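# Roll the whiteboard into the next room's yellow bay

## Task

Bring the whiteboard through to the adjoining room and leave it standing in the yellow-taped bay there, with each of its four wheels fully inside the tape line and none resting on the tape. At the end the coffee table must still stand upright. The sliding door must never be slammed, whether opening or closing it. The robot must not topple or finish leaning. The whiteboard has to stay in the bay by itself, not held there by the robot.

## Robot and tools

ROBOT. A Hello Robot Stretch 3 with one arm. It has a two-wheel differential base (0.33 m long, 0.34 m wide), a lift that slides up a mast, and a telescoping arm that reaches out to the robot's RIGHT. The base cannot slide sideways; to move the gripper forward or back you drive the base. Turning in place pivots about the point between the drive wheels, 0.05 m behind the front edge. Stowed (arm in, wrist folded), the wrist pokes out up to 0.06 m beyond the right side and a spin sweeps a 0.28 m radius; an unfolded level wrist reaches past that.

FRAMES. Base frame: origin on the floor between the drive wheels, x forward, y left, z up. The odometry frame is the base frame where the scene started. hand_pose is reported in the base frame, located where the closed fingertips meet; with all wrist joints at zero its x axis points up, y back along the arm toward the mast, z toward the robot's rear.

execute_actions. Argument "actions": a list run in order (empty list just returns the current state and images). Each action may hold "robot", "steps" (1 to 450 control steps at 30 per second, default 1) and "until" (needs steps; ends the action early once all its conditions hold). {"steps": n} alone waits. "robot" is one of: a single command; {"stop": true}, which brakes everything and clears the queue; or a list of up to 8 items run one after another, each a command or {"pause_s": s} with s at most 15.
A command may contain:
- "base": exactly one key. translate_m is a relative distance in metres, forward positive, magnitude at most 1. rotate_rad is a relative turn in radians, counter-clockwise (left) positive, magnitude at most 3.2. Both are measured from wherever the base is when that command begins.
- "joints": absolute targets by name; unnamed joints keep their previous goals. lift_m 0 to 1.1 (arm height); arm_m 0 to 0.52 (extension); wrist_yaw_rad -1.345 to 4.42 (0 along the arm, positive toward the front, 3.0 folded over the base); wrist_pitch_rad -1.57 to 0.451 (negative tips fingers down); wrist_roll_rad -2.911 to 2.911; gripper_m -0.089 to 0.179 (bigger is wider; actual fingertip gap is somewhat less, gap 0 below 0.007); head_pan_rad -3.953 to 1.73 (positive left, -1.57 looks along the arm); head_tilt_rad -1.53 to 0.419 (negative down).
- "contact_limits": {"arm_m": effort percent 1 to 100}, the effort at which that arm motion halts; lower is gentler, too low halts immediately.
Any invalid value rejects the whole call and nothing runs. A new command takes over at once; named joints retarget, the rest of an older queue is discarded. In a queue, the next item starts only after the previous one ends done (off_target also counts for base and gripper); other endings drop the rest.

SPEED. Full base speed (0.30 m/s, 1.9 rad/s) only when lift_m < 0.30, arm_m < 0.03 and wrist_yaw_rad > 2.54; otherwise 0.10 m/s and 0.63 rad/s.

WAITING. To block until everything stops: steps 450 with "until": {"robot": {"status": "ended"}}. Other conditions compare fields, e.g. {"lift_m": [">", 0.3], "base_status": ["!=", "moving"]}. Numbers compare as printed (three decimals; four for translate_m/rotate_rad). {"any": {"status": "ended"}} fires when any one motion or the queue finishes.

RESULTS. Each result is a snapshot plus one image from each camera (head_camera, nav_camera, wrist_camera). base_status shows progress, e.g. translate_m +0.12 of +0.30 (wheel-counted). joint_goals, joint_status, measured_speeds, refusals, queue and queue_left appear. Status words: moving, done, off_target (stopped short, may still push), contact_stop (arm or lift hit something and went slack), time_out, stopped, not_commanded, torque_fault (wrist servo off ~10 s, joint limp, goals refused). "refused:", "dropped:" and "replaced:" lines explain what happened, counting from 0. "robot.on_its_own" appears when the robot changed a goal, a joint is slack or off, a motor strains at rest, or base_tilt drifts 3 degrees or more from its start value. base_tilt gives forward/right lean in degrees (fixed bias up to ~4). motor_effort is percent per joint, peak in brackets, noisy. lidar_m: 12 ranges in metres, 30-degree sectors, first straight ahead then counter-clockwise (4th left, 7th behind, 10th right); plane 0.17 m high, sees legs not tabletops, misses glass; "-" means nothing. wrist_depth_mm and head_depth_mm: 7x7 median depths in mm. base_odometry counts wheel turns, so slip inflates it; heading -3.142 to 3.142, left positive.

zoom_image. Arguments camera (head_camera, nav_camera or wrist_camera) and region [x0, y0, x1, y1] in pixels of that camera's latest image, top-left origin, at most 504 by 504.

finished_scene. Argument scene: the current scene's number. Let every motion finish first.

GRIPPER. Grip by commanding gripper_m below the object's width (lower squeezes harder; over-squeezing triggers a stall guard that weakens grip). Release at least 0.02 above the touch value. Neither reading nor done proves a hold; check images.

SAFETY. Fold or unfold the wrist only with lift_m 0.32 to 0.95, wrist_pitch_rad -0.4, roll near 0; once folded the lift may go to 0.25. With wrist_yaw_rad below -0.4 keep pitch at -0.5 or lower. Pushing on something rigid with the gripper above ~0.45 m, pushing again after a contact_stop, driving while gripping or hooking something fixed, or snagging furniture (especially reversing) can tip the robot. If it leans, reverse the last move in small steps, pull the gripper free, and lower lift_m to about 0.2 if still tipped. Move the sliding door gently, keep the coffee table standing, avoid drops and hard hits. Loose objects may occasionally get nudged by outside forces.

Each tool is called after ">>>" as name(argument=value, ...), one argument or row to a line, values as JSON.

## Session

>>> execute_actions(
  actions=[
    {"robot":{"joints":{"head_tilt_rad":-0.5}},"steps":450,"until":{"robot":{"status":"ended"}}},
  ],
)

>>> execute_actions(
  actions=[
    {"robot":{"joints":{"head_pan_rad":-1.57}},"steps":450,"until":{"robot":{"status":"ended"}}},
  ],
)

>>> execute_actions(
  actions=[
    {"robot":{"joints":{"head_pan_rad":-3.14}},"steps":450,"until":{"robot":{"status":"ended"}}},
  ],
)

>>> execute_actions(
  actions=[
    {"robot":{"joints":{"head_pan_rad":1.57}},"steps":450,"until":{"robot":{"status":"ended"}}},
  ],
)

Scene clock: 0.87 s.
robot.base_odometry: x=+0.000 y=+0.000 heading=+0.000 (m, m, rad; robot's odometry frame)
robot.turned_by_wheels: +0.000 (rad since the last result)
robot.turned_by_imu: +0.000 (rad since the last result)
robot.base_tilt: forward=+0.1 right=-3.0 (deg)
robot.lidar_m: 1.60 1.50 1.04 0.72 0.68 0.69 0.89 1.21 1.23 1.45 1.44 1.25
robot.head_depth_mm: 1933 2083 2256 2294 1730 1541 1283 / 1799 1983 2221 2380 1894 1500 1285 / 1681 1836 2030 2220 1912 1541 1288 / 1569 1698 1872 2066 1912 1541 1295 / 1476 1593 1735 1891 1910 1547 1298 / 1375 1498 1628 1783 1849 1555 1300 / 1303 1399 1513 1651 1782 1560 1303
robot.base_status: not_commanded
robot.joint_positions: lift_m=+0.421 arm_m=-0.002 wrist_yaw_rad=+3.092 wrist_pitch_rad=-0.521 wrist_roll_rad=+0.012 gripper_m=+0.037 head_pan_rad=+0.016 head_tilt_rad=-0.493
robot.joint_goals: lift_m=+0.421 arm_m=-0.002 wrist_yaw_rad=+3.092 wrist_pitch_rad=-0.521 wrist_roll_rad=+0.012 gripper_m=+0.037 head_pan_rad=+0.016 head_tilt_rad=-0.500
robot.joint_status: lift_m=not_commanded arm_m=not_commanded wrist_yaw_rad=not_commanded wrist_pitch_rad=not_commanded wrist_roll_rad=not_commanded gripper_m=not_commanded head_pan_rad=not_commanded head_tilt_rad=done
robot.measured_speeds: translate_m=+0.000 rotate_rad=+0.000 lift_m=+0.000 arm_m=+0.000 wrist_yaw_rad=+0.000 wrist_pitch_rad=+0.000 wrist_roll_rad=+0.000 head_pan_rad=+0.000 head_tilt_rad=+0.000
robot: refusals=0 queue=done queue_left=0
robot.motor_effort: left_wheel=+0(0) right_wheel=+0(0) lift_m=+25(26) arm_m=+0(0) wrist_yaw_rad=+0(0) wrist_pitch_rad=+7(7) wrist_roll_rad=+0(0) gripper_m=+0(0) head_pan_rad=-1(0) head_tilt_rad=-2(31) (%)
robot.hand_pose: x=-0.0107 y=+0.0667 z=+0.4107 quat_wxyz=(+0.201, +0.691, +0.164, +0.675) (m; robot's base frame)
robot.wrist_depth_mm: 504 554 717 836 - - - / 535 603 793 948 - - - / 567 649 865 - - - - / 616 721 - 873 864 883 890 / 638 707 709 748 721 731 722 / 615 608 608 606 633 622 622 / 533 549 - - 523 538 541
pictures: head_camera (sideways: a quarter turn clockwise sets it upright), nav_camera (sideways: a quarter turn counterclockwise sets it upright), wrist_camera
Images, in order (width x height): head_camera 896x504, nav_camera 672x504, wrist_camera 644x364.

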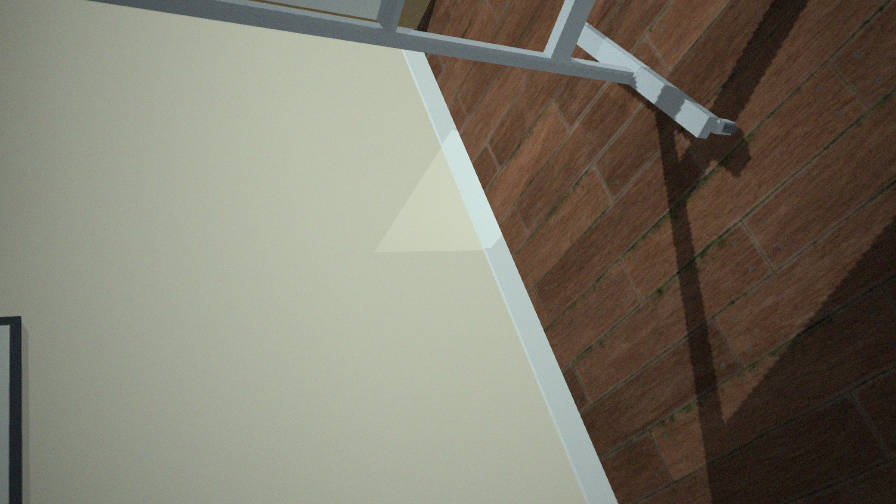

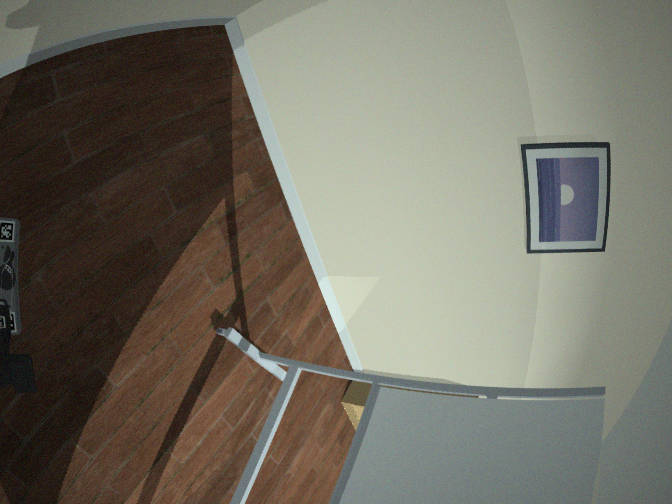

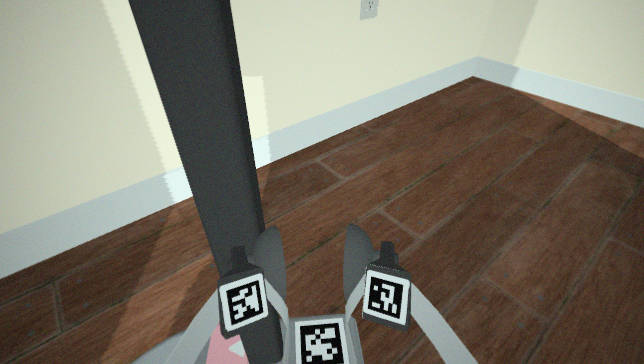

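Scene clock: 2.27 s.
robot.base_odometry: x=+0.000 y=+0.000 heading=+0.000 (m, m, rad; robot's odometry frame)
robot.turned_by_wheels: +0.000 (rad since the last result)
robot.turned_by_imu: +0.000 (rad since the last result)
robot.base_tilt: forward=+0.0 right=-3.0 (deg)
robot.lidar_m: 1.59 1.50 1.04 0.72 0.68 0.69 0.89 1.21 1.23 1.45 1.43 1.25
robot.head_depth_mm: 1303 1372 1468 1584 1731 1538 1284 / 1411 3878 3152 2273 1830 1534 1295 / 1494 1613 1771 1945 1895 1540 1290 / 1680 1852 2052 2234 1925 1538 1289 / 1928 2149 2458 2521 1922 1557 1297 / 2419 2729 3106 2414 1794 1553 1304 / 2642 1286 1346 2429 1805 1546 1303
robot.base_status: not_commanded
robot.joint_positions: lift_m=+0.421 arm_m=-0.002 wrist_yaw_rad=+3.092 wrist_pitch_rad=-0.521 wrist_roll_rad=+0.012 gripper_m=+0.037 head_pan_rad=-1.563 head_tilt_rad=-0.494
robot.joint_goals: lift_m=+0.421 arm_m=-0.002 wrist_yaw_rad=+3.092 wrist_pitch_rad=-0.521 wrist_roll_rad=+0.012 gripper_m=+0.037 head_pan_rad=-1.570 head_tilt_rad=-0.500
robot.joint_status: lift_m=not_commanded arm_m=not_commanded wrist_yaw_rad=not_commanded wrist_pitch_rad=not_commanded wrist_roll_rad=not_commanded gripper_m=not_commanded head_pan_rad=done head_tilt_rad=done
robot.measured_speeds: translate_m=+0.000 rotate_rad=+0.000 lift_m=+0.000 arm_m=+0.000 wrist_yaw_rad=+0.000 wrist_pitch_rad=+0.000 wrist_roll_rad=+0.000 head_pan_rad=+0.000 head_tilt_rad=+0.000
robot: refusals=0 queue=done queue_left=0
robot.motor_effort: left_wheel=+0(0) right_wheel=+0(0) lift_m=+26(26) arm_m=+1(1) wrist_yaw_rad=+0(0) wrist_pitch_rad=+7(7) wrist_roll_rad=+0(0) gripper_m=+0(0) head_pan_rad=-4(46) head_tilt_rad=-3(1) (%)
robot.hand_pose: x=-0.0107 y=+0.0667 z=+0.4107 quat_wxyz=(+0.201, +0.691, +0.164, +0.675) (m; robot's base frame)
robot.wrist_depth_mm: 497 555 735 830 - - - / 534 599 794 921 - - - / 577 669 876 998 - - - / 616 715 - 857 887 900 879 / 653 709 717 742 733 738 725 / 610 611 623 620 635 615 618 / 535 553 - - 517 539 535
pictures: head_camera (sideways: a quarter turn clockwise sets it upright), nav_camera (sideways: a quarter turn counterclockwise sets it upright), wrist_camera
Images, in order (width x height): head_camera 896x504, nav_camera 672x504, wrist_camera 644x364.

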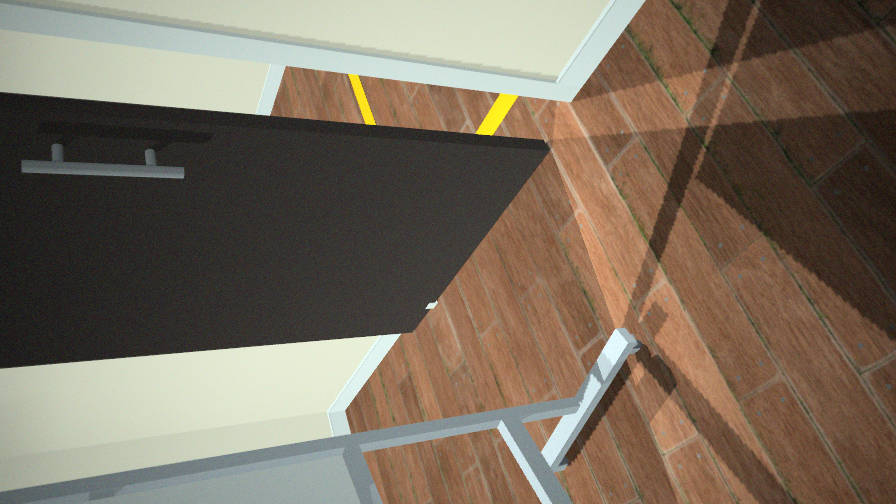

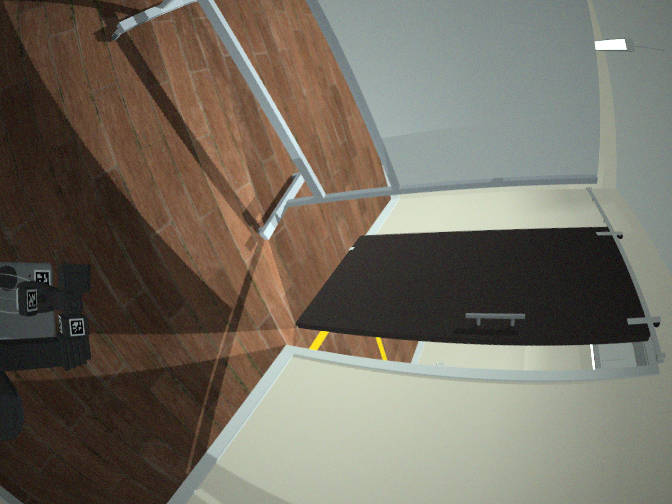

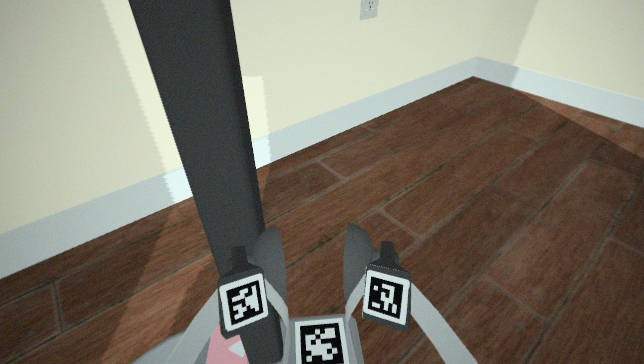

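Scene clock: 3.63 s.
robot.base_odometry: x=+0.000 y=+0.000 heading=+0.000 (m, m, rad; robot's odometry frame)
robot.turned_by_wheels: +0.000 (rad since the last result)
robot.turned_by_imu: +0.000 (rad since the last result)
robot.base_tilt: forward=+0.1 right=-2.9 (deg)
robot.lidar_m: 1.60 1.50 1.04 0.72 0.68 0.69 0.89 1.21 1.23 1.45 1.44 1.25
robot.head_depth_mm: 705 755 808 869 945 1029 1143 / 777 835 900 982 1080 1194 1243 / 866 941 1018 1126 1258 1401 1292 / 978 1074 1191 1327 1507 1526 1300 / 1124 1228 1371 1526 1704 1544 1294 / 1116 1206 1313 1438 1571 1544 1305 / 1055 1135 1232 1335 1464 1521 1305
robot.base_status: not_commanded
robot.joint_positions: lift_m=+0.421 arm_m=-0.002 wrist_yaw_rad=+3.092 wrist_pitch_rad=-0.521 wrist_roll_rad=+0.012 gripper_m=+0.037 head_pan_rad=-3.133 head_tilt_rad=-0.494
robot.joint_goals: lift_m=+0.421 arm_m=-0.002 wrist_yaw_rad=+3.092 wrist_pitch_rad=-0.521 wrist_roll_rad=+0.012 gripper_m=+0.037 head_pan_rad=-3.140 head_tilt_rad=-0.500
robot.joint_status: lift_m=not_commanded arm_m=not_commanded wrist_yaw_rad=not_commanded wrist_pitch_rad=not_commanded wrist_roll_rad=not_commanded gripper_m=not_commanded head_pan_rad=done head_tilt_rad=done
robot.measured_speeds: translate_m=+0.000 rotate_rad=+0.000 lift_m=+0.000 arm_m=+0.000 wrist_yaw_rad=+0.000 wrist_pitch_rad=+0.000 wrist_roll_rad=+0.000 head_pan_rad=+0.000 head_tilt_rad=+0.000
robot: refusals=0 queue=done queue_left=0
robot.motor_effort: left_wheel=+0(0) right_wheel=+0(0) lift_m=+26(26) arm_m=+0(1) wrist_yaw_rad=+0(0) wrist_pitch_rad=+7(7) wrist_roll_rad=+0(0) gripper_m=+0(0) head_pan_rad=-5(45) head_tilt_rad=-2(3) (%)
robot.hand_pose: x=-0.0107 y=+0.0667 z=+0.4107 quat_wxyz=(+0.201, +0.691, +0.164, +0.675) (m; robot's base frame)
robot.wrist_depth_mm: 509 553 725 832 - - - / 535 599 792 939 - - - / 574 653 881 - - - - / 612 717 - 867 888 869 894 / 643 708 715 727 719 730 727 / 612 615 618 624 642 611 617 / 531 552 - - 523 539 542
pictures: head_camera (sideways: a quarter turn clockwise sets it upright), nav_camera (sideways: a quarter turn counterclockwise sets it upright), wrist_camera
Images, in order (width x height): head_camera 896x504, nav_camera 672x504, wrist_camera 644x364.

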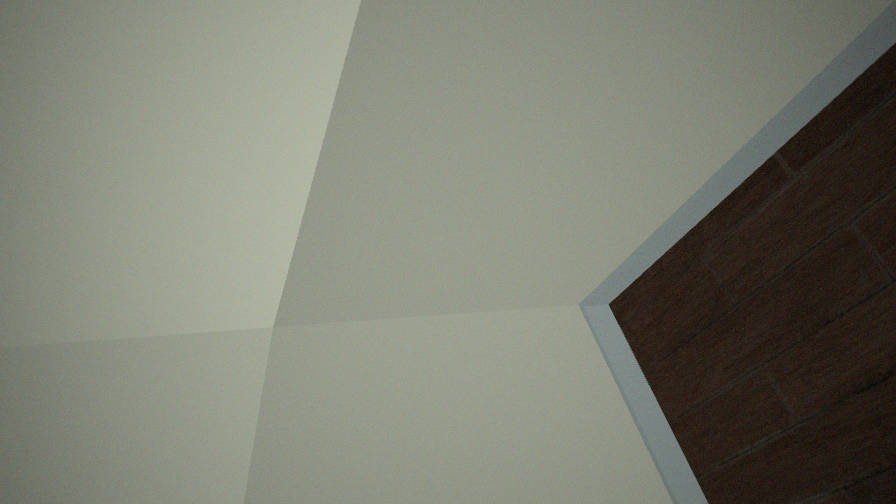

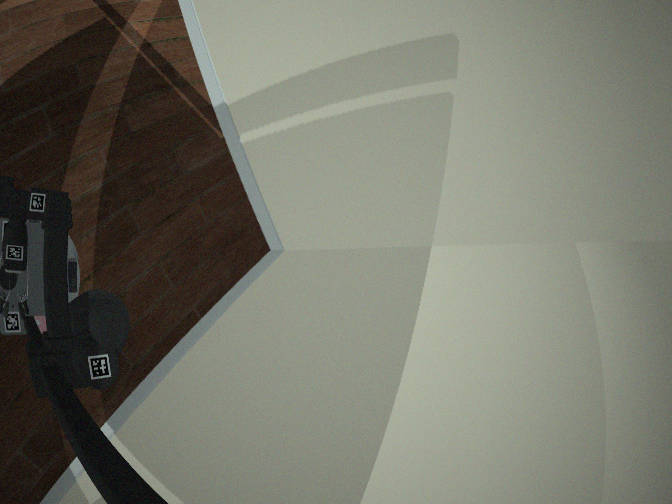

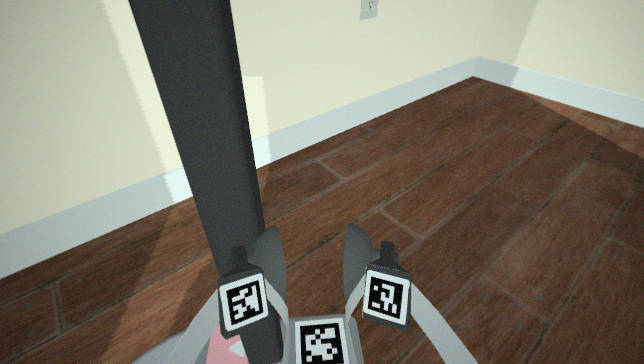

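Scene clock: 6.50 s.
robot.base_odometry: x=+0.000 y=+0.000 heading=+0.000 (m, m, rad; robot's odometry frame)
robot.turned_by_wheels: +0.000 (rad since the last result)
robot.turned_by_imu: -0.001 (rad since the last result)
robot.base_tilt: forward=+0.1 right=-2.9 (deg)
robot.lidar_m: 1.60 1.50 1.04 0.72 0.68 0.69 0.89 1.21 1.23 1.45 1.43 1.24
robot.head_depth_mm: 882 976 1109 1286 1517 1529 1284 / 808 893 999 1134 1313 1476 1287 / 748 821 915 1029 1168 1344 1292 / 697 763 839 932 1048 1195 1264 / 656 707 776 853 944 1074 1209 / 615 663 718 788 869 971 1100 / 580 624 674 732 800 885 993
robot.base_status: not_commanded
robot.joint_positions: lift_m=+0.421 arm_m=-0.002 wrist_yaw_rad=+3.092 wrist_pitch_rad=-0.521 wrist_roll_rad=+0.012 gripper_m=+0.037 head_pan_rad=+1.563 head_tilt_rad=-0.494
robot.joint_goals: lift_m=+0.421 arm_m=-0.002 wrist_yaw_rad=+3.092 wrist_pitch_rad=-0.521 wrist_roll_rad=+0.012 gripper_m=+0.037 head_pan_rad=+1.570 head_tilt_rad=-0.500
robot.joint_status: lift_m=not_commanded arm_m=not_commanded wrist_yaw_rad=not_commanded wrist_pitch_rad=not_commanded wrist_roll_rad=not_commanded gripper_m=not_commanded head_pan_rad=done head_tilt_rad=done
robot.measured_speeds: translate_m=+0.000 rotate_rad=+0.000 lift_m=+0.000 arm_m=+0.000 wrist_yaw_rad=+0.000 wrist_pitch_rad=+0.000 wrist_roll_rad=+0.000 head_pan_rad=+0.000 head_tilt_rad=+0.000
robot: refusals=0 queue=done queue_left=0
robot.motor_effort: left_wheel=+0(1) right_wheel=+0(0) lift_m=+26(26) arm_m=+0(1) wrist_yaw_rad=+0(0) wrist_pitch_rad=+7(8) wrist_roll_rad=+0(0) gripper_m=+0(0) head_pan_rad=+4(43) head_tilt_rad=-3(3) (%)
robot.hand_pose: x=-0.0107 y=+0.0667 z=+0.4107 quat_wxyz=(+0.201, +0.691, +0.164, +0.675) (m; robot's base frame)
robot.wrist_depth_mm: 502 554 715 838 - - - / 535 603 806 941 - - - / 575 657 863 - - - - / 621 718 - 884 884 884 859 / 655 714 715 734 716 731 725 / 606 619 612 622 642 623 614 / 531 546 - - 523 535 544
pictures: head_camera (sideways: a quarter turn clockwise sets it upright), nav_camera (sideways: a quarter turn counterclockwise sets it upright), wrist_camera
Images, in order (width x height): head_camera 896x504, nav_camera 672x504, wrist_camera 644x364.

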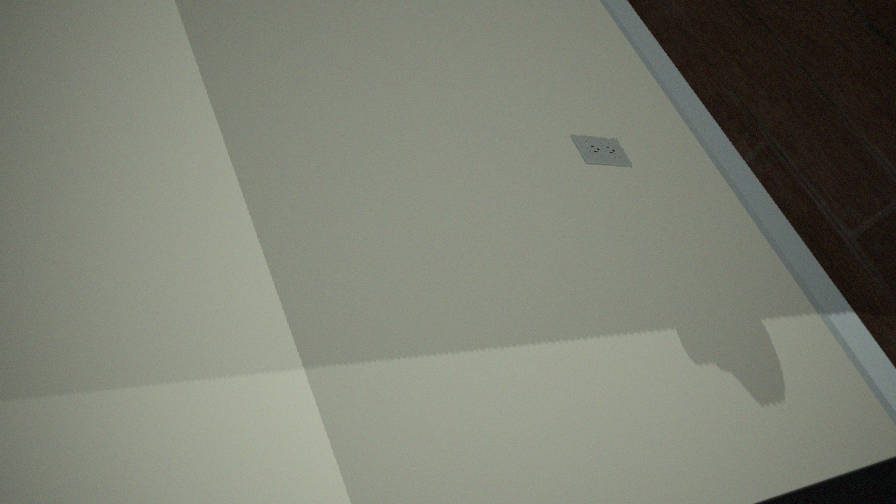

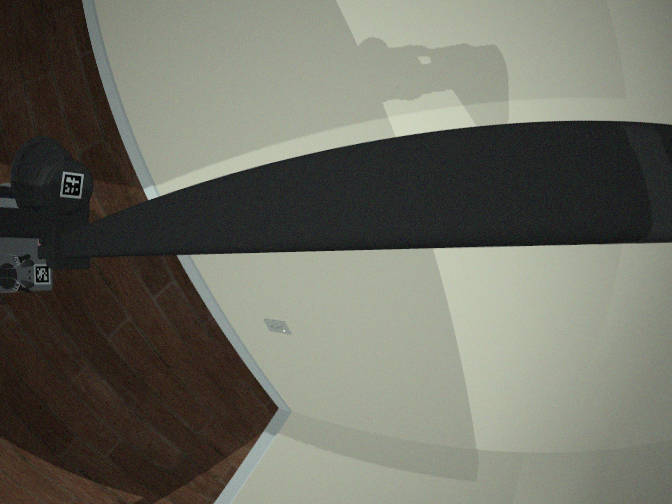

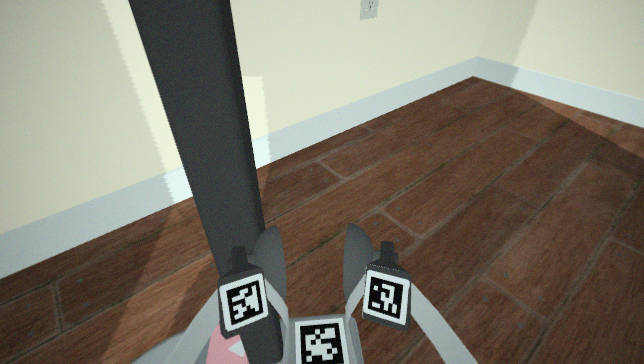

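>>> execute_actions(
  actions=[
    {"robot":[{"joints":{"lift_m":0.26,"head_pan_rad":-1.0,"head_tilt_rad":-1.0}},{"base":{"rotate_rad":0.607}},{"base":{"translate_m":-0.87}},{"base":{"rotate_rad":-1.571}},{"base":{"translate_m":0.9}},{"joints":{"lift_m":0.35}}],"steps":450,"until":{"robot":{"status":"ended"}}},
    {"steps":200,"until":{"robot":{"status":"ended"}}},
  ],
)

Scene clock: 24.00 s.
robot.base_odometry: x=-0.201 y=-1.235 heading=-0.964 (m, m, rad; robot's odometry frame)
robot.turned_by_wheels: -0.964 (rad since the last result)
robot.turned_by_imu: -0.960 (rad since the last result)
robot.base_tilt: forward=+0.1 right=-2.9 (deg)
robot.lidar_m: 1.10 0.60 2.38 1.60 2.23 1.63 1.34 0.49 0.36 0.34 0.36 0.40
robot.head_depth_mm: 2163 352 409 525 689 987 1105 / 2202 1894 1615 577 768 1136 - / 2217 1900 1654 1476 1310 1213 - / 2216 1911 1665 1451 1288 1214 1125 / 347 407 500 665 1048 1211 1105 / 336 414 539 775 1280 1211 1106 / 362 457 615 934 1318 1209 1114
robot.base_status: done (translate_m +0.9000 of +0.9000)
robot.joint_positions: lift_m=+0.350 arm_m=-0.002 wrist_yaw_rad=+3.092 wrist_pitch_rad=-0.522 wrist_roll_rad=+0.012 gripper_m=+0.037 head_pan_rad=-0.994 head_tilt_rad=-0.988
robot.joint_goals: lift_m=+0.350 arm_m=-0.002 wrist_yaw_rad=+3.092 wrist_pitch_rad=-0.522 wrist_roll_rad=+0.012 gripper_m=+0.037 head_pan_rad=-1.000 head_tilt_rad=-1.000
robot.joint_status: lift_m=done arm_m=not_commanded wrist_yaw_rad=not_commanded wrist_pitch_rad=not_commanded wrist_roll_rad=not_commanded gripper_m=not_commanded head_pan_rad=done head_tilt_rad=done
robot.measured_speeds: translate_m=+0.000 rotate_rad=+0.000 lift_m=+0.000 arm_m=+0.000 wrist_yaw_rad=+0.000 wrist_pitch_rad=+0.000 wrist_roll_rad=+0.000 head_pan_rad=+0.000 head_tilt_rad=+0.000
robot: refusals=0 queue=done queue_left=0
robot.motor_effort: left_wheel=+3(13) right_wheel=-2(7) lift_m=+34(36) arm_m=+0(0) wrist_yaw_rad=+0(0) wrist_pitch_rad=+8(8) wrist_roll_rad=+0(0) gripper_m=+0(0) head_pan_rad=-3(45) head_tilt_rad=-6(34) (%)
robot.hand_pose: x=-0.0107 y=+0.0666 z=+0.3396 quat_wxyz=(+0.201, +0.691, +0.164, +0.675) (m; robot's base frame)
robot.wrist_depth_mm: - - - - - 662 524 / - - - - - - 525 / 919 970 977 961 960 971 923 / 759 752 - 753 762 604 706 / 632 621 627 625 608 599 631 / 528 534 - - 554 532 545 / 458 - - - 457 463 466
pictures: head_camera (sideways: a quarter turn clockwise sets it upright), nav_camera (sideways: a quarter turn counterclockwise sets it upright), wrist_camera
Images, in order (width x height): head_camera 896x504, nav_camera 672x504, wrist_camera 644x364.

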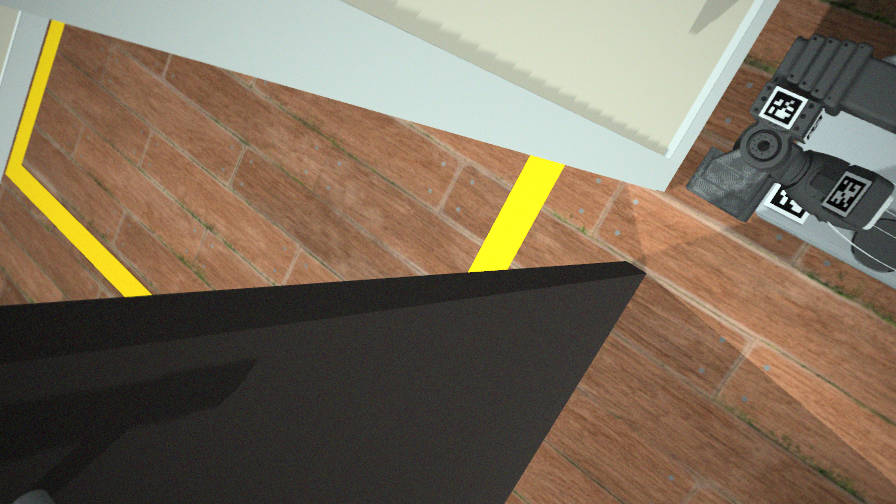

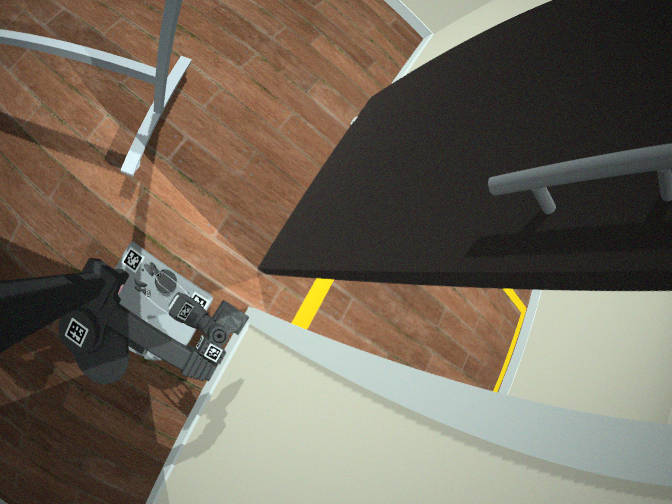

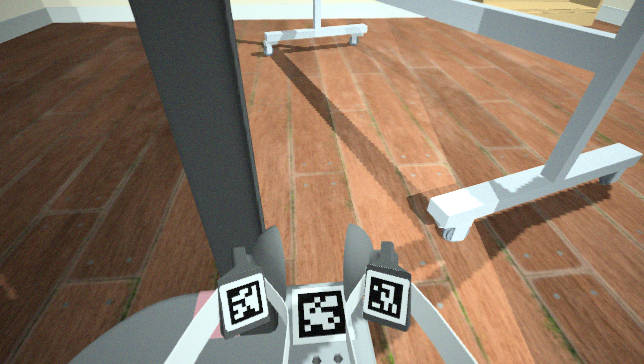

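>>> execute_actions(
  actions=[
    {"robot":[{"base":{"translate_m":0.13}},{"joints":{"arm_m":0.13},"contact_limits":{"arm_m":15}},{"base":{"translate_m":0.55},"joints":{"head_pan_rad":-1.4,"head_tilt_rad":-0.8}}],"steps":450,"until":{"robot":{"status":"ended"}}},
  ],
)

Scene clock: 35.77 s.
robot.base_odometry: x=+0.186 y=-1.794 heading=-0.964 (m, m, rad; robot's odometry frame)
robot.turned_by_wheels: +0.000 (rad since the last result)
robot.turned_by_imu: -0.074 (rad since the last result)
robot.base_tilt: forward=+0.0 right=-2.9 (deg)
robot.lidar_m: 0.77 1.54 2.01 2.16 2.45 2.38 1.68 0.65 2.46 0.25 0.25 0.33
robot.head_depth_mm: 2082 2358 2046 1698 1451 1274 1139 / 2117 2332 2026 1688 1450 1296 1145 / 2133 2353 2031 1698 1466 1297 1147 / 2147 2385 1989 1614 1408 736 1082 / - - - 317 407 566 925 / - - - 321 413 578 960 / - - 285 327 417 590 997
robot.base_status: done (translate_m +0.5500 of +0.5500)
robot.joint_positions: lift_m=+0.350 arm_m=+0.130 wrist_yaw_rad=+3.097 wrist_pitch_rad=-0.522 wrist_roll_rad=+0.012 gripper_m=+0.037 head_pan_rad=-1.394 head_tilt_rad=-0.802
robot.joint_goals: lift_m=+0.350 arm_m=+0.130 wrist_yaw_rad=+3.097 wrist_pitch_rad=-0.522 wrist_roll_rad=+0.012 gripper_m=+0.037 head_pan_rad=-1.400 head_tilt_rad=-0.800
robot.joint_status: lift_m=done arm_m=done wrist_yaw_rad=not_commanded wrist_pitch_rad=not_commanded wrist_roll_rad=not_commanded gripper_m=not_commanded head_pan_rad=done head_tilt_rad=done
robot.measured_speeds: translate_m=+0.000 rotate_rad=+0.000 lift_m=+0.000 arm_m=+0.000 wrist_yaw_rad=+0.000 wrist_pitch_rad=+0.000 wrist_roll_rad=+0.000 head_pan_rad=+0.000 head_tilt_rad=+0.000
robot: refusals=0 queue=done queue_left=0
robot.motor_effort: left_wheel=-1(16) right_wheel=+4(28) lift_m=+32(34) arm_m=+3(4) wrist_yaw_rad=-4(9) wrist_pitch_rad=+8(8) wrist_roll_rad=+0(0) gripper_m=+0(0) head_pan_rad=-3(32) head_tilt_rad=+2(19) (%)
robot.contact_limits: arm_m 15 (drawing in: default 16, maximum 26; extending or still: default 23, maximum 37)
robot.hand_pose: x=-0.0119 y=-0.0648 z=+0.3396 quat_wxyz=(+0.199, +0.691, +0.166, +0.675) (m; robot's base frame)
robot.wrist_depth_mm: - - - - - - - / - - - - - - - / 939 984 706 956 970 958 957 / 725 651 734 771 747 768 758 / 623 643 - - 624 622 631 / 532 - - - 551 540 536 / 462 - - - 466 463 462
pictures: head_camera (sideways: a quarter turn clockwise sets it upright), nav_camera (sideways: a quarter turn counterclockwise sets it upright), wrist_camera
Images, in order (width x height): head_camera 896x504, nav_camera 672x504, wrist_camera 644x364.

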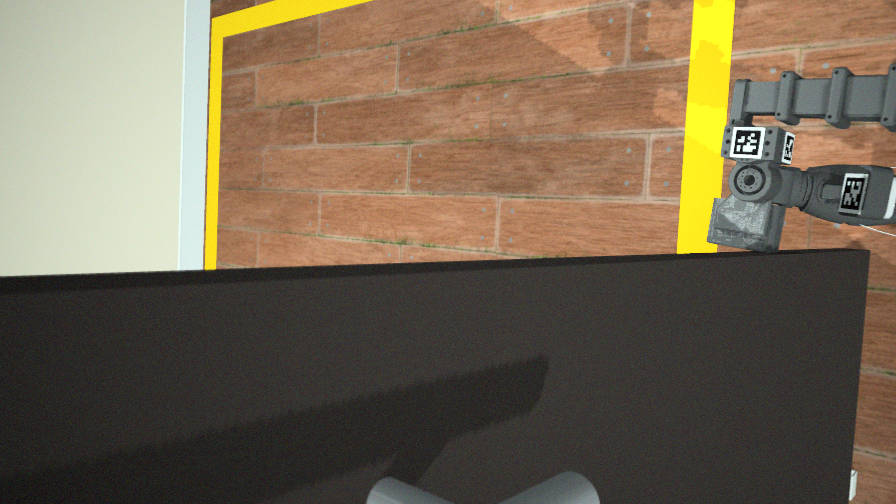

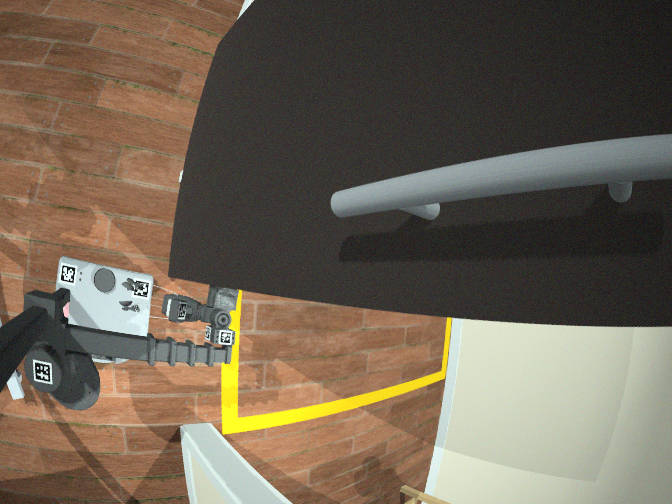

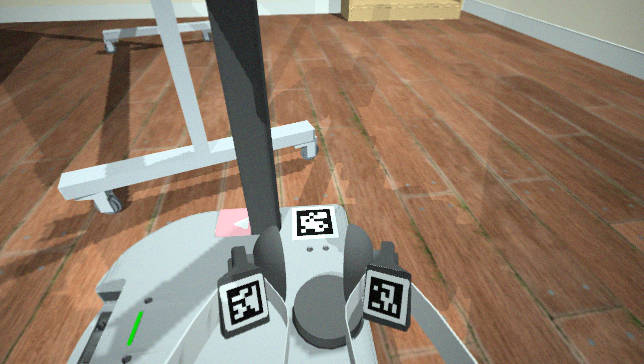

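>>> execute_actions(
  actions=[
    {"robot":[{"base":{"translate_m":-0.03}},{"base":{"rotate_rad":0.085},"joints":{"arm_m":0.095},"contact_limits":{"arm_m":15}},{"base":{"translate_m":0.3}},{"base":{"translate_m":-0.03},"joints":{"head_pan_rad":-1.7}}],"steps":450,"until":{"robot":{"status":"ended"}}},
  ],
)

Scene clock: 44.43 s.
robot.base_odometry: x=+0.341 y=-1.978 heading=-0.879 (m, m, rad; robot's odometry frame)
robot.turned_by_wheels: +0.085 (rad since the last result)
robot.turned_by_imu: +0.013 (rad since the last result)
robot.base_tilt: forward=+0.1 right=-3.1 (deg)
robot.lidar_m: 0.77 1.31 1.72 2.12 0.61 0.59 1.51 0.85 2.46 2.33 0.25 0.32
robot.head_depth_mm: 2281 2511 2011 1683 1458 1279 1136 / 2249 2464 2027 1693 1459 1271 1138 / 2213 2437 2041 1691 1463 1305 1116 / 2166 2415 2003 1718 1467 1300 - / 2140 2374 2056 1708 1472 1287 1058 / 2072 2338 2032 1699 1459 549 715 / 2044 2314 2051 1715 371 452 663
robot.base_status: done (translate_m -0.0300 of -0.0300)
robot.joint_positions: lift_m=+0.350 arm_m=+0.095 wrist_yaw_rad=+3.094 wrist_pitch_rad=-0.522 wrist_roll_rad=+0.012 gripper_m=+0.037 head_pan_rad=-1.693 head_tilt_rad=-0.802
robot.joint_goals: lift_m=+0.350 arm_m=+0.095 wrist_yaw_rad=+3.094 wrist_pitch_rad=-0.522 wrist_roll_rad=+0.012 gripper_m=+0.037 head_pan_rad=-1.700 head_tilt_rad=-0.800
robot.joint_status: lift_m=done arm_m=done wrist_yaw_rad=not_commanded wrist_pitch_rad=not_commanded wrist_roll_rad=not_commanded gripper_m=not_commanded head_pan_rad=done head_tilt_rad=done
robot.measured_speeds: translate_m=+0.000 rotate_rad=+0.000 lift_m=+0.000 arm_m=+0.000 wrist_yaw_rad=+0.000 wrist_pitch_rad=+0.000 wrist_roll_rad=+0.000 head_pan_rad=+0.000 head_tilt_rad=+0.000
robot: refusals=0 queue=done queue_left=0
robot.motor_effort: left_wheel=+2(10) right_wheel=-1(30) lift_m=+32(32) arm_m=+1(3) wrist_yaw_rad=-2(6) wrist_pitch_rad=+8(8) wrist_roll_rad=+0(0) gripper_m=+0(0) head_pan_rad=-4(29) head_tilt_rad=+1(2) (%)
robot.contact_limits: arm_m 15 (drawing in: default 16, maximum 26; extending or still: default 23, maximum 37)
robot.hand_pose: x=-0.0113 y=-0.0301 z=+0.3396 quat_wxyz=(+0.200, +0.691, +0.165, +0.675) (m; robot's base frame)
robot.wrist_depth_mm: 679 - - - - - - / - - - - - - - / 902 931 957 952 947 971 964 / 631 721 745 761 751 760 765 / 626 631 - 668 619 623 633 / 536 - - - 548 531 535 / 461 - - - 459 469 468
pictures: head_camera (sideways: a quarter turn clockwise sets it upright), nav_camera (sideways: a quarter turn counterclockwise sets it upright), wrist_camera
Images, in order (width x height): head_camera 896x504, nav_camera 672x504, wrist_camera 644x364.

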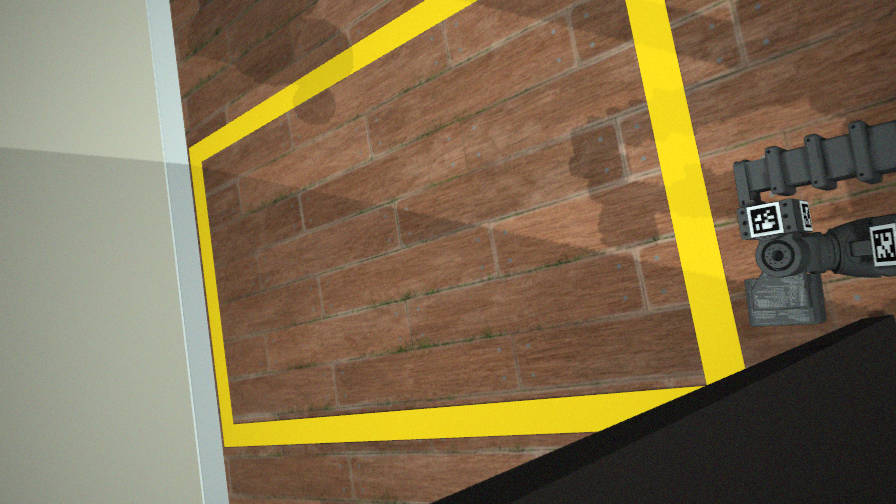

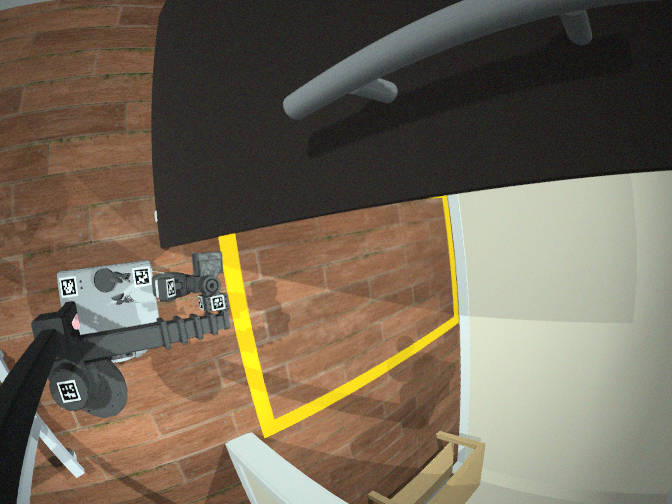

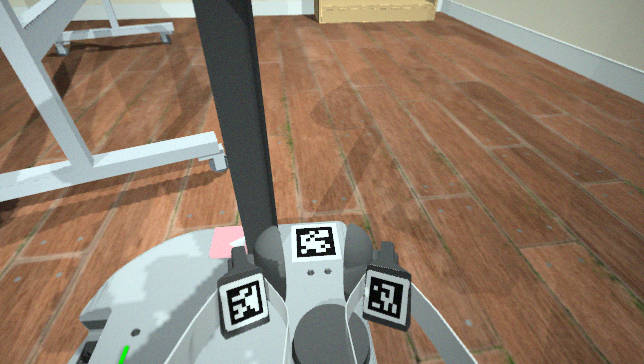

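>>> execute_actions(
  actions=[
    {"robot":[{"joints":{"arm_m":0.0,"lift_m":0.26,"head_pan_rad":0,"head_tilt_rad":-0.9}},{"base":{"rotate_rad":0.05}},{"base":{"translate_m":-1.0}},{"base":{"translate_m":-0.42}},{"base":{"rotate_rad":1.581}},{"base":{"translate_m":1.0}},{"base":{"translate_m":0.66}},{"base":{"rotate_rad":-1.571}}],"steps":450,"until":{"robot":{"status":"ended"}}},
    {"steps":450,"until":{"robot":{"status":"ended"}}},
  ],
)

Scene clock: 69.47 s.
robot.base_odometry: x=+0.594 y=+0.203 heading=-0.819 (m, m, rad; robot's odometry frame)
robot.turned_by_wheels: +0.060 (rad since the last result)
robot.turned_by_imu: +0.054 (rad since the last result)
robot.base_tilt: forward=+0.1 right=-3.0 (deg)
robot.lidar_m: 0.63 1.06 0.78 0.75 0.78 1.07 1.04 1.08 1.48 1.96 1.57 2.70
robot.head_depth_mm: 638 761 1745 1514 1381 1238 1118 / 614 730 1711 1519 1392 1241 1126 / 594 701 791 1574 1383 1212 1125 / 582 684 815 1378 1339 1244 1122 / 2479 2191 1835 1588 1399 1242 1121 / 2383 2139 1830 1585 1394 1240 1119 / 1697 1865 1830 1583 1382 1249 1119
robot.base_status: done (rotate_rad -1.5708 of -1.5710)
robot.joint_positions: lift_m=+0.260 arm_m=+0.000 wrist_yaw_rad=+3.094 wrist_pitch_rad=-0.522 wrist_roll_rad=+0.012 gripper_m=+0.037 head_pan_rad=-0.007 head_tilt_rad=-0.890
robot.joint_goals: lift_m=+0.260 arm_m=+0.000 wrist_yaw_rad=+3.094 wrist_pitch_rad=-0.522 wrist_roll_rad=+0.012 gripper_m=+0.037 head_pan_rad=+0.000 head_tilt_rad=-0.900
robot.joint_status: lift_m=done arm_m=done wrist_yaw_rad=not_commanded wrist_pitch_rad=not_commanded wrist_roll_rad=not_commanded gripper_m=not_commanded head_pan_rad=done head_tilt_rad=done
robot.measured_speeds: translate_m=+0.000 rotate_rad=+0.000 lift_m=+0.000 arm_m=+0.000 wrist_yaw_rad=+0.000 wrist_pitch_rad=+0.000 wrist_roll_rad=+0.000 head_pan_rad=+0.000 head_tilt_rad=+0.000
robot: refusals=0 queue=done queue_left=0
robot.motor_effort: left_wheel=+4(13) right_wheel=-3(7) lift_m=+17(30) arm_m=-2(2) wrist_yaw_rad=-1(2) wrist_pitch_rad=+8(8) wrist_roll_rad=+0(0) gripper_m=+0(0) head_pan_rad=+4(43) head_tilt_rad=-4(16) (%)
robot.hand_pose: x=-0.0111 y=+0.0645 z=+0.2504 quat_wxyz=(+0.200, +0.691, +0.165, +0.675) (m; robot's base frame)
robot.wrist_depth_mm: 678 705 718 736 746 773 778 / 751 771 789 799 826 839 869 / 766 786 774 774 780 788 788 / 613 604 614 607 604 616 606 / 501 520 - 529 510 512 510 / 442 - - - 447 434 439 / - - - - 371 378 376
pictures: head_camera (sideways: a quarter turn clockwise sets it upright), nav_camera (sideways: a quarter turn counterclockwise sets it upright), wrist_camera
Images, in order (width x height): head_camera 896x504, nav_camera 672x504, wrist_camera 644x364.

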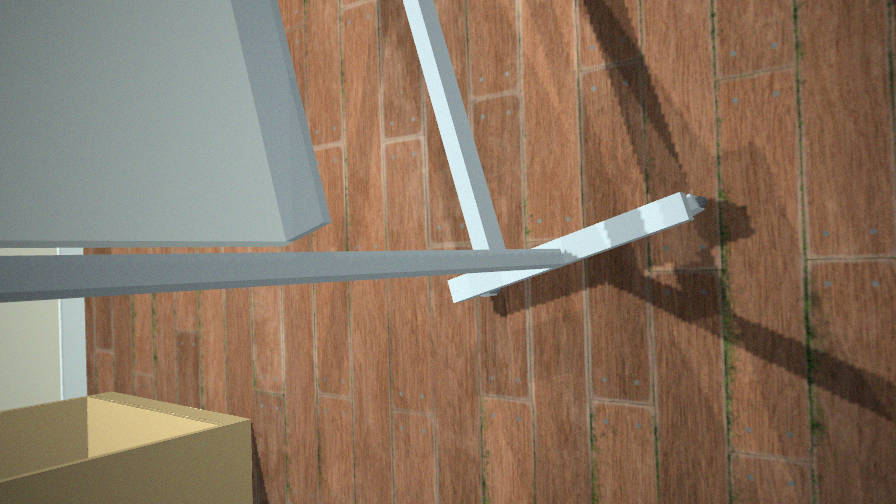

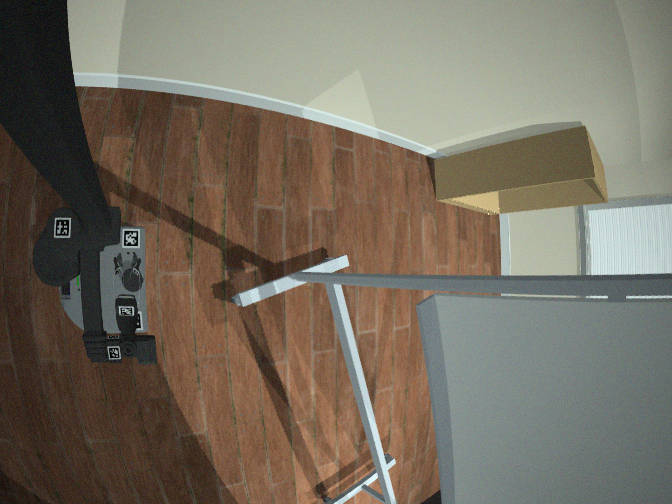

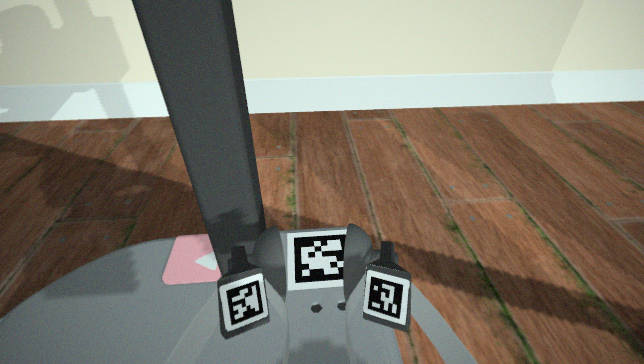

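>>> execute_actions(
  actions=[
    {"robot":[{"base":{"translate_m":0.26}},{"joints":{"lift_m":0.31}},{"base":{"translate_m":0.365}}],"steps":450,"until":{"robot":{"status":"ended"}}},
    {"steps":15},
    {"robot":[{"joints":{"lift_m":0.26,"head_tilt_rad":-0.6}},{"base":{"translate_m":-0.3}},{"base":{"rotate_rad":1.571}},{"base":{"translate_m":0.4}},{"base":{"rotate_rad":-1.571}},{"base":{"translate_m":0.6}},{"base":{"rotate_rad":-1.525}}],"steps":450,"until":{"robot":{"status":"ended"}}},
    {"steps":200,"until":{"robot":{"status":"ended"}}},
  ],
)

Scene clock: 95.93 s.
robot.base_odometry: x=+1.518 y=-0.200 heading=-2.344 (m, m, rad; robot's odometry frame)
robot.turned_by_wheels: -1.525 (rad since the last result)
robot.turned_by_imu: -1.517 (rad since the last result)
robot.base_tilt: forward=+0.1 right=-3.0 (deg)
robot.lidar_m: 0.36 2.42 1.84 0.80 0.47 0.36 0.35 0.36 0.52 1.65 2.06 2.43
robot.head_depth_mm: 2032 2272 2524 2092 1704 1414 1206 / 2036 2252 2511 2109 1704 1419 1212 / 3742 3851 2587 2125 1654 1383 1216 / 289 311 351 404 475 592 1148 / 3806 3981 2686 2043 1717 1427 1224 / 3915 3929 2564 2131 1711 1424 1229 / 2030 2200 2469 2126 1705 1428 1228
robot.base_status: done (rotate_rad -1.5248 of -1.5250)
robot.joint_positions: lift_m=+0.260 arm_m=+0.000 wrist_yaw_rad=+3.093 wrist_pitch_rad=-0.523 wrist_roll_rad=+0.012 gripper_m=+0.037 head_pan_rad=-0.007 head_tilt_rad=-0.605
robot.joint_goals: lift_m=+0.260 arm_m=+0.000 wrist_yaw_rad=+3.093 wrist_pitch_rad=-0.523 wrist_roll_rad=+0.012 gripper_m=+0.037 head_pan_rad=+0.000 head_tilt_rad=-0.600
robot.joint_status: lift_m=done arm_m=done wrist_yaw_rad=not_commanded wrist_pitch_rad=not_commanded wrist_roll_rad=not_commanded gripper_m=not_commanded head_pan_rad=done head_tilt_rad=done
robot.measured_speeds: translate_m=+0.000 rotate_rad=+0.000 lift_m=+0.000 arm_m=+0.000 wrist_yaw_rad=+0.000 wrist_pitch_rad=+0.000 wrist_roll_rad=+0.000 head_pan_rad=+0.000 head_tilt_rad=+0.000
robot: refusals=0 queue=done queue_left=0
robot.motor_effort: left_wheel=+3(15) right_wheel=-3(18) lift_m=+17(33) arm_m=-2(2) wrist_yaw_rad=-1(1) wrist_pitch_rad=+8(8) wrist_roll_rad=+0(0) gripper_m=+1(0) head_pan_rad=+4(3) head_tilt_rad=+3(26) (%)
robot.hand_pose: x=-0.0111 y=+0.0645 z=+0.2504 quat_wxyz=(+0.200, +0.691, +0.165, +0.675) (m; robot's base frame)
robot.wrist_depth_mm: 409 533 780 - - - - / 406 566 855 979 - - - / 402 584 780 792 789 780 781 / 400 570 606 613 601 613 612 / 391 498 - 537 505 515 404 / 352 - - - 439 431 421 / - - - - 368 376 377
pictures: head_camera (sideways: a quarter turn clockwise sets it upright), nav_camera (sideways: a quarter turn counterclockwise sets it upright), wrist_camera
Images, in order (width x height): head_camera 896x504, nav_camera 672x504, wrist_camera 644x364.

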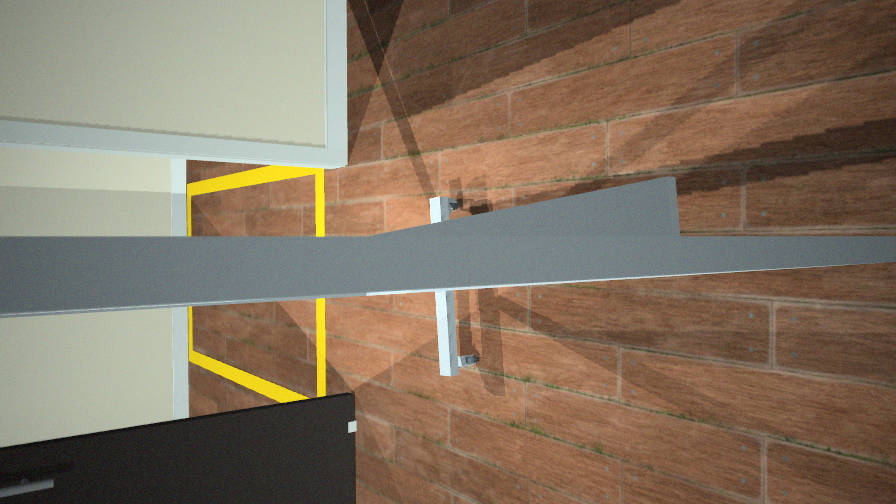

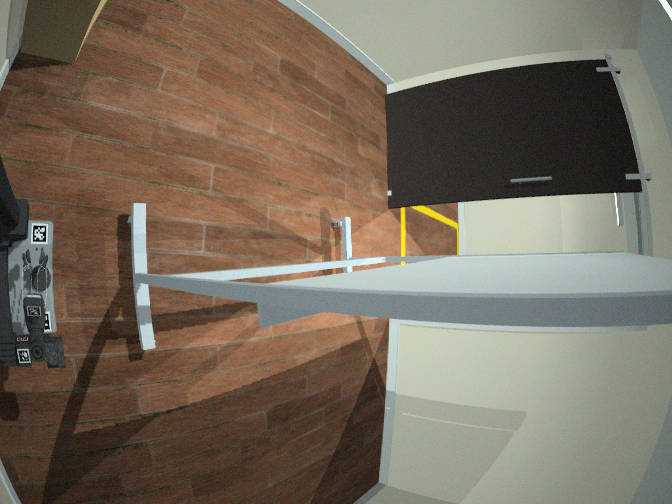

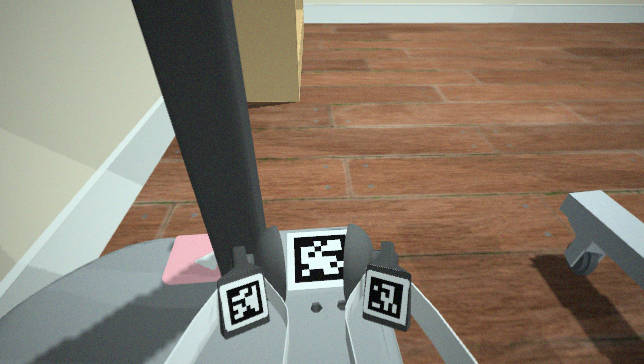

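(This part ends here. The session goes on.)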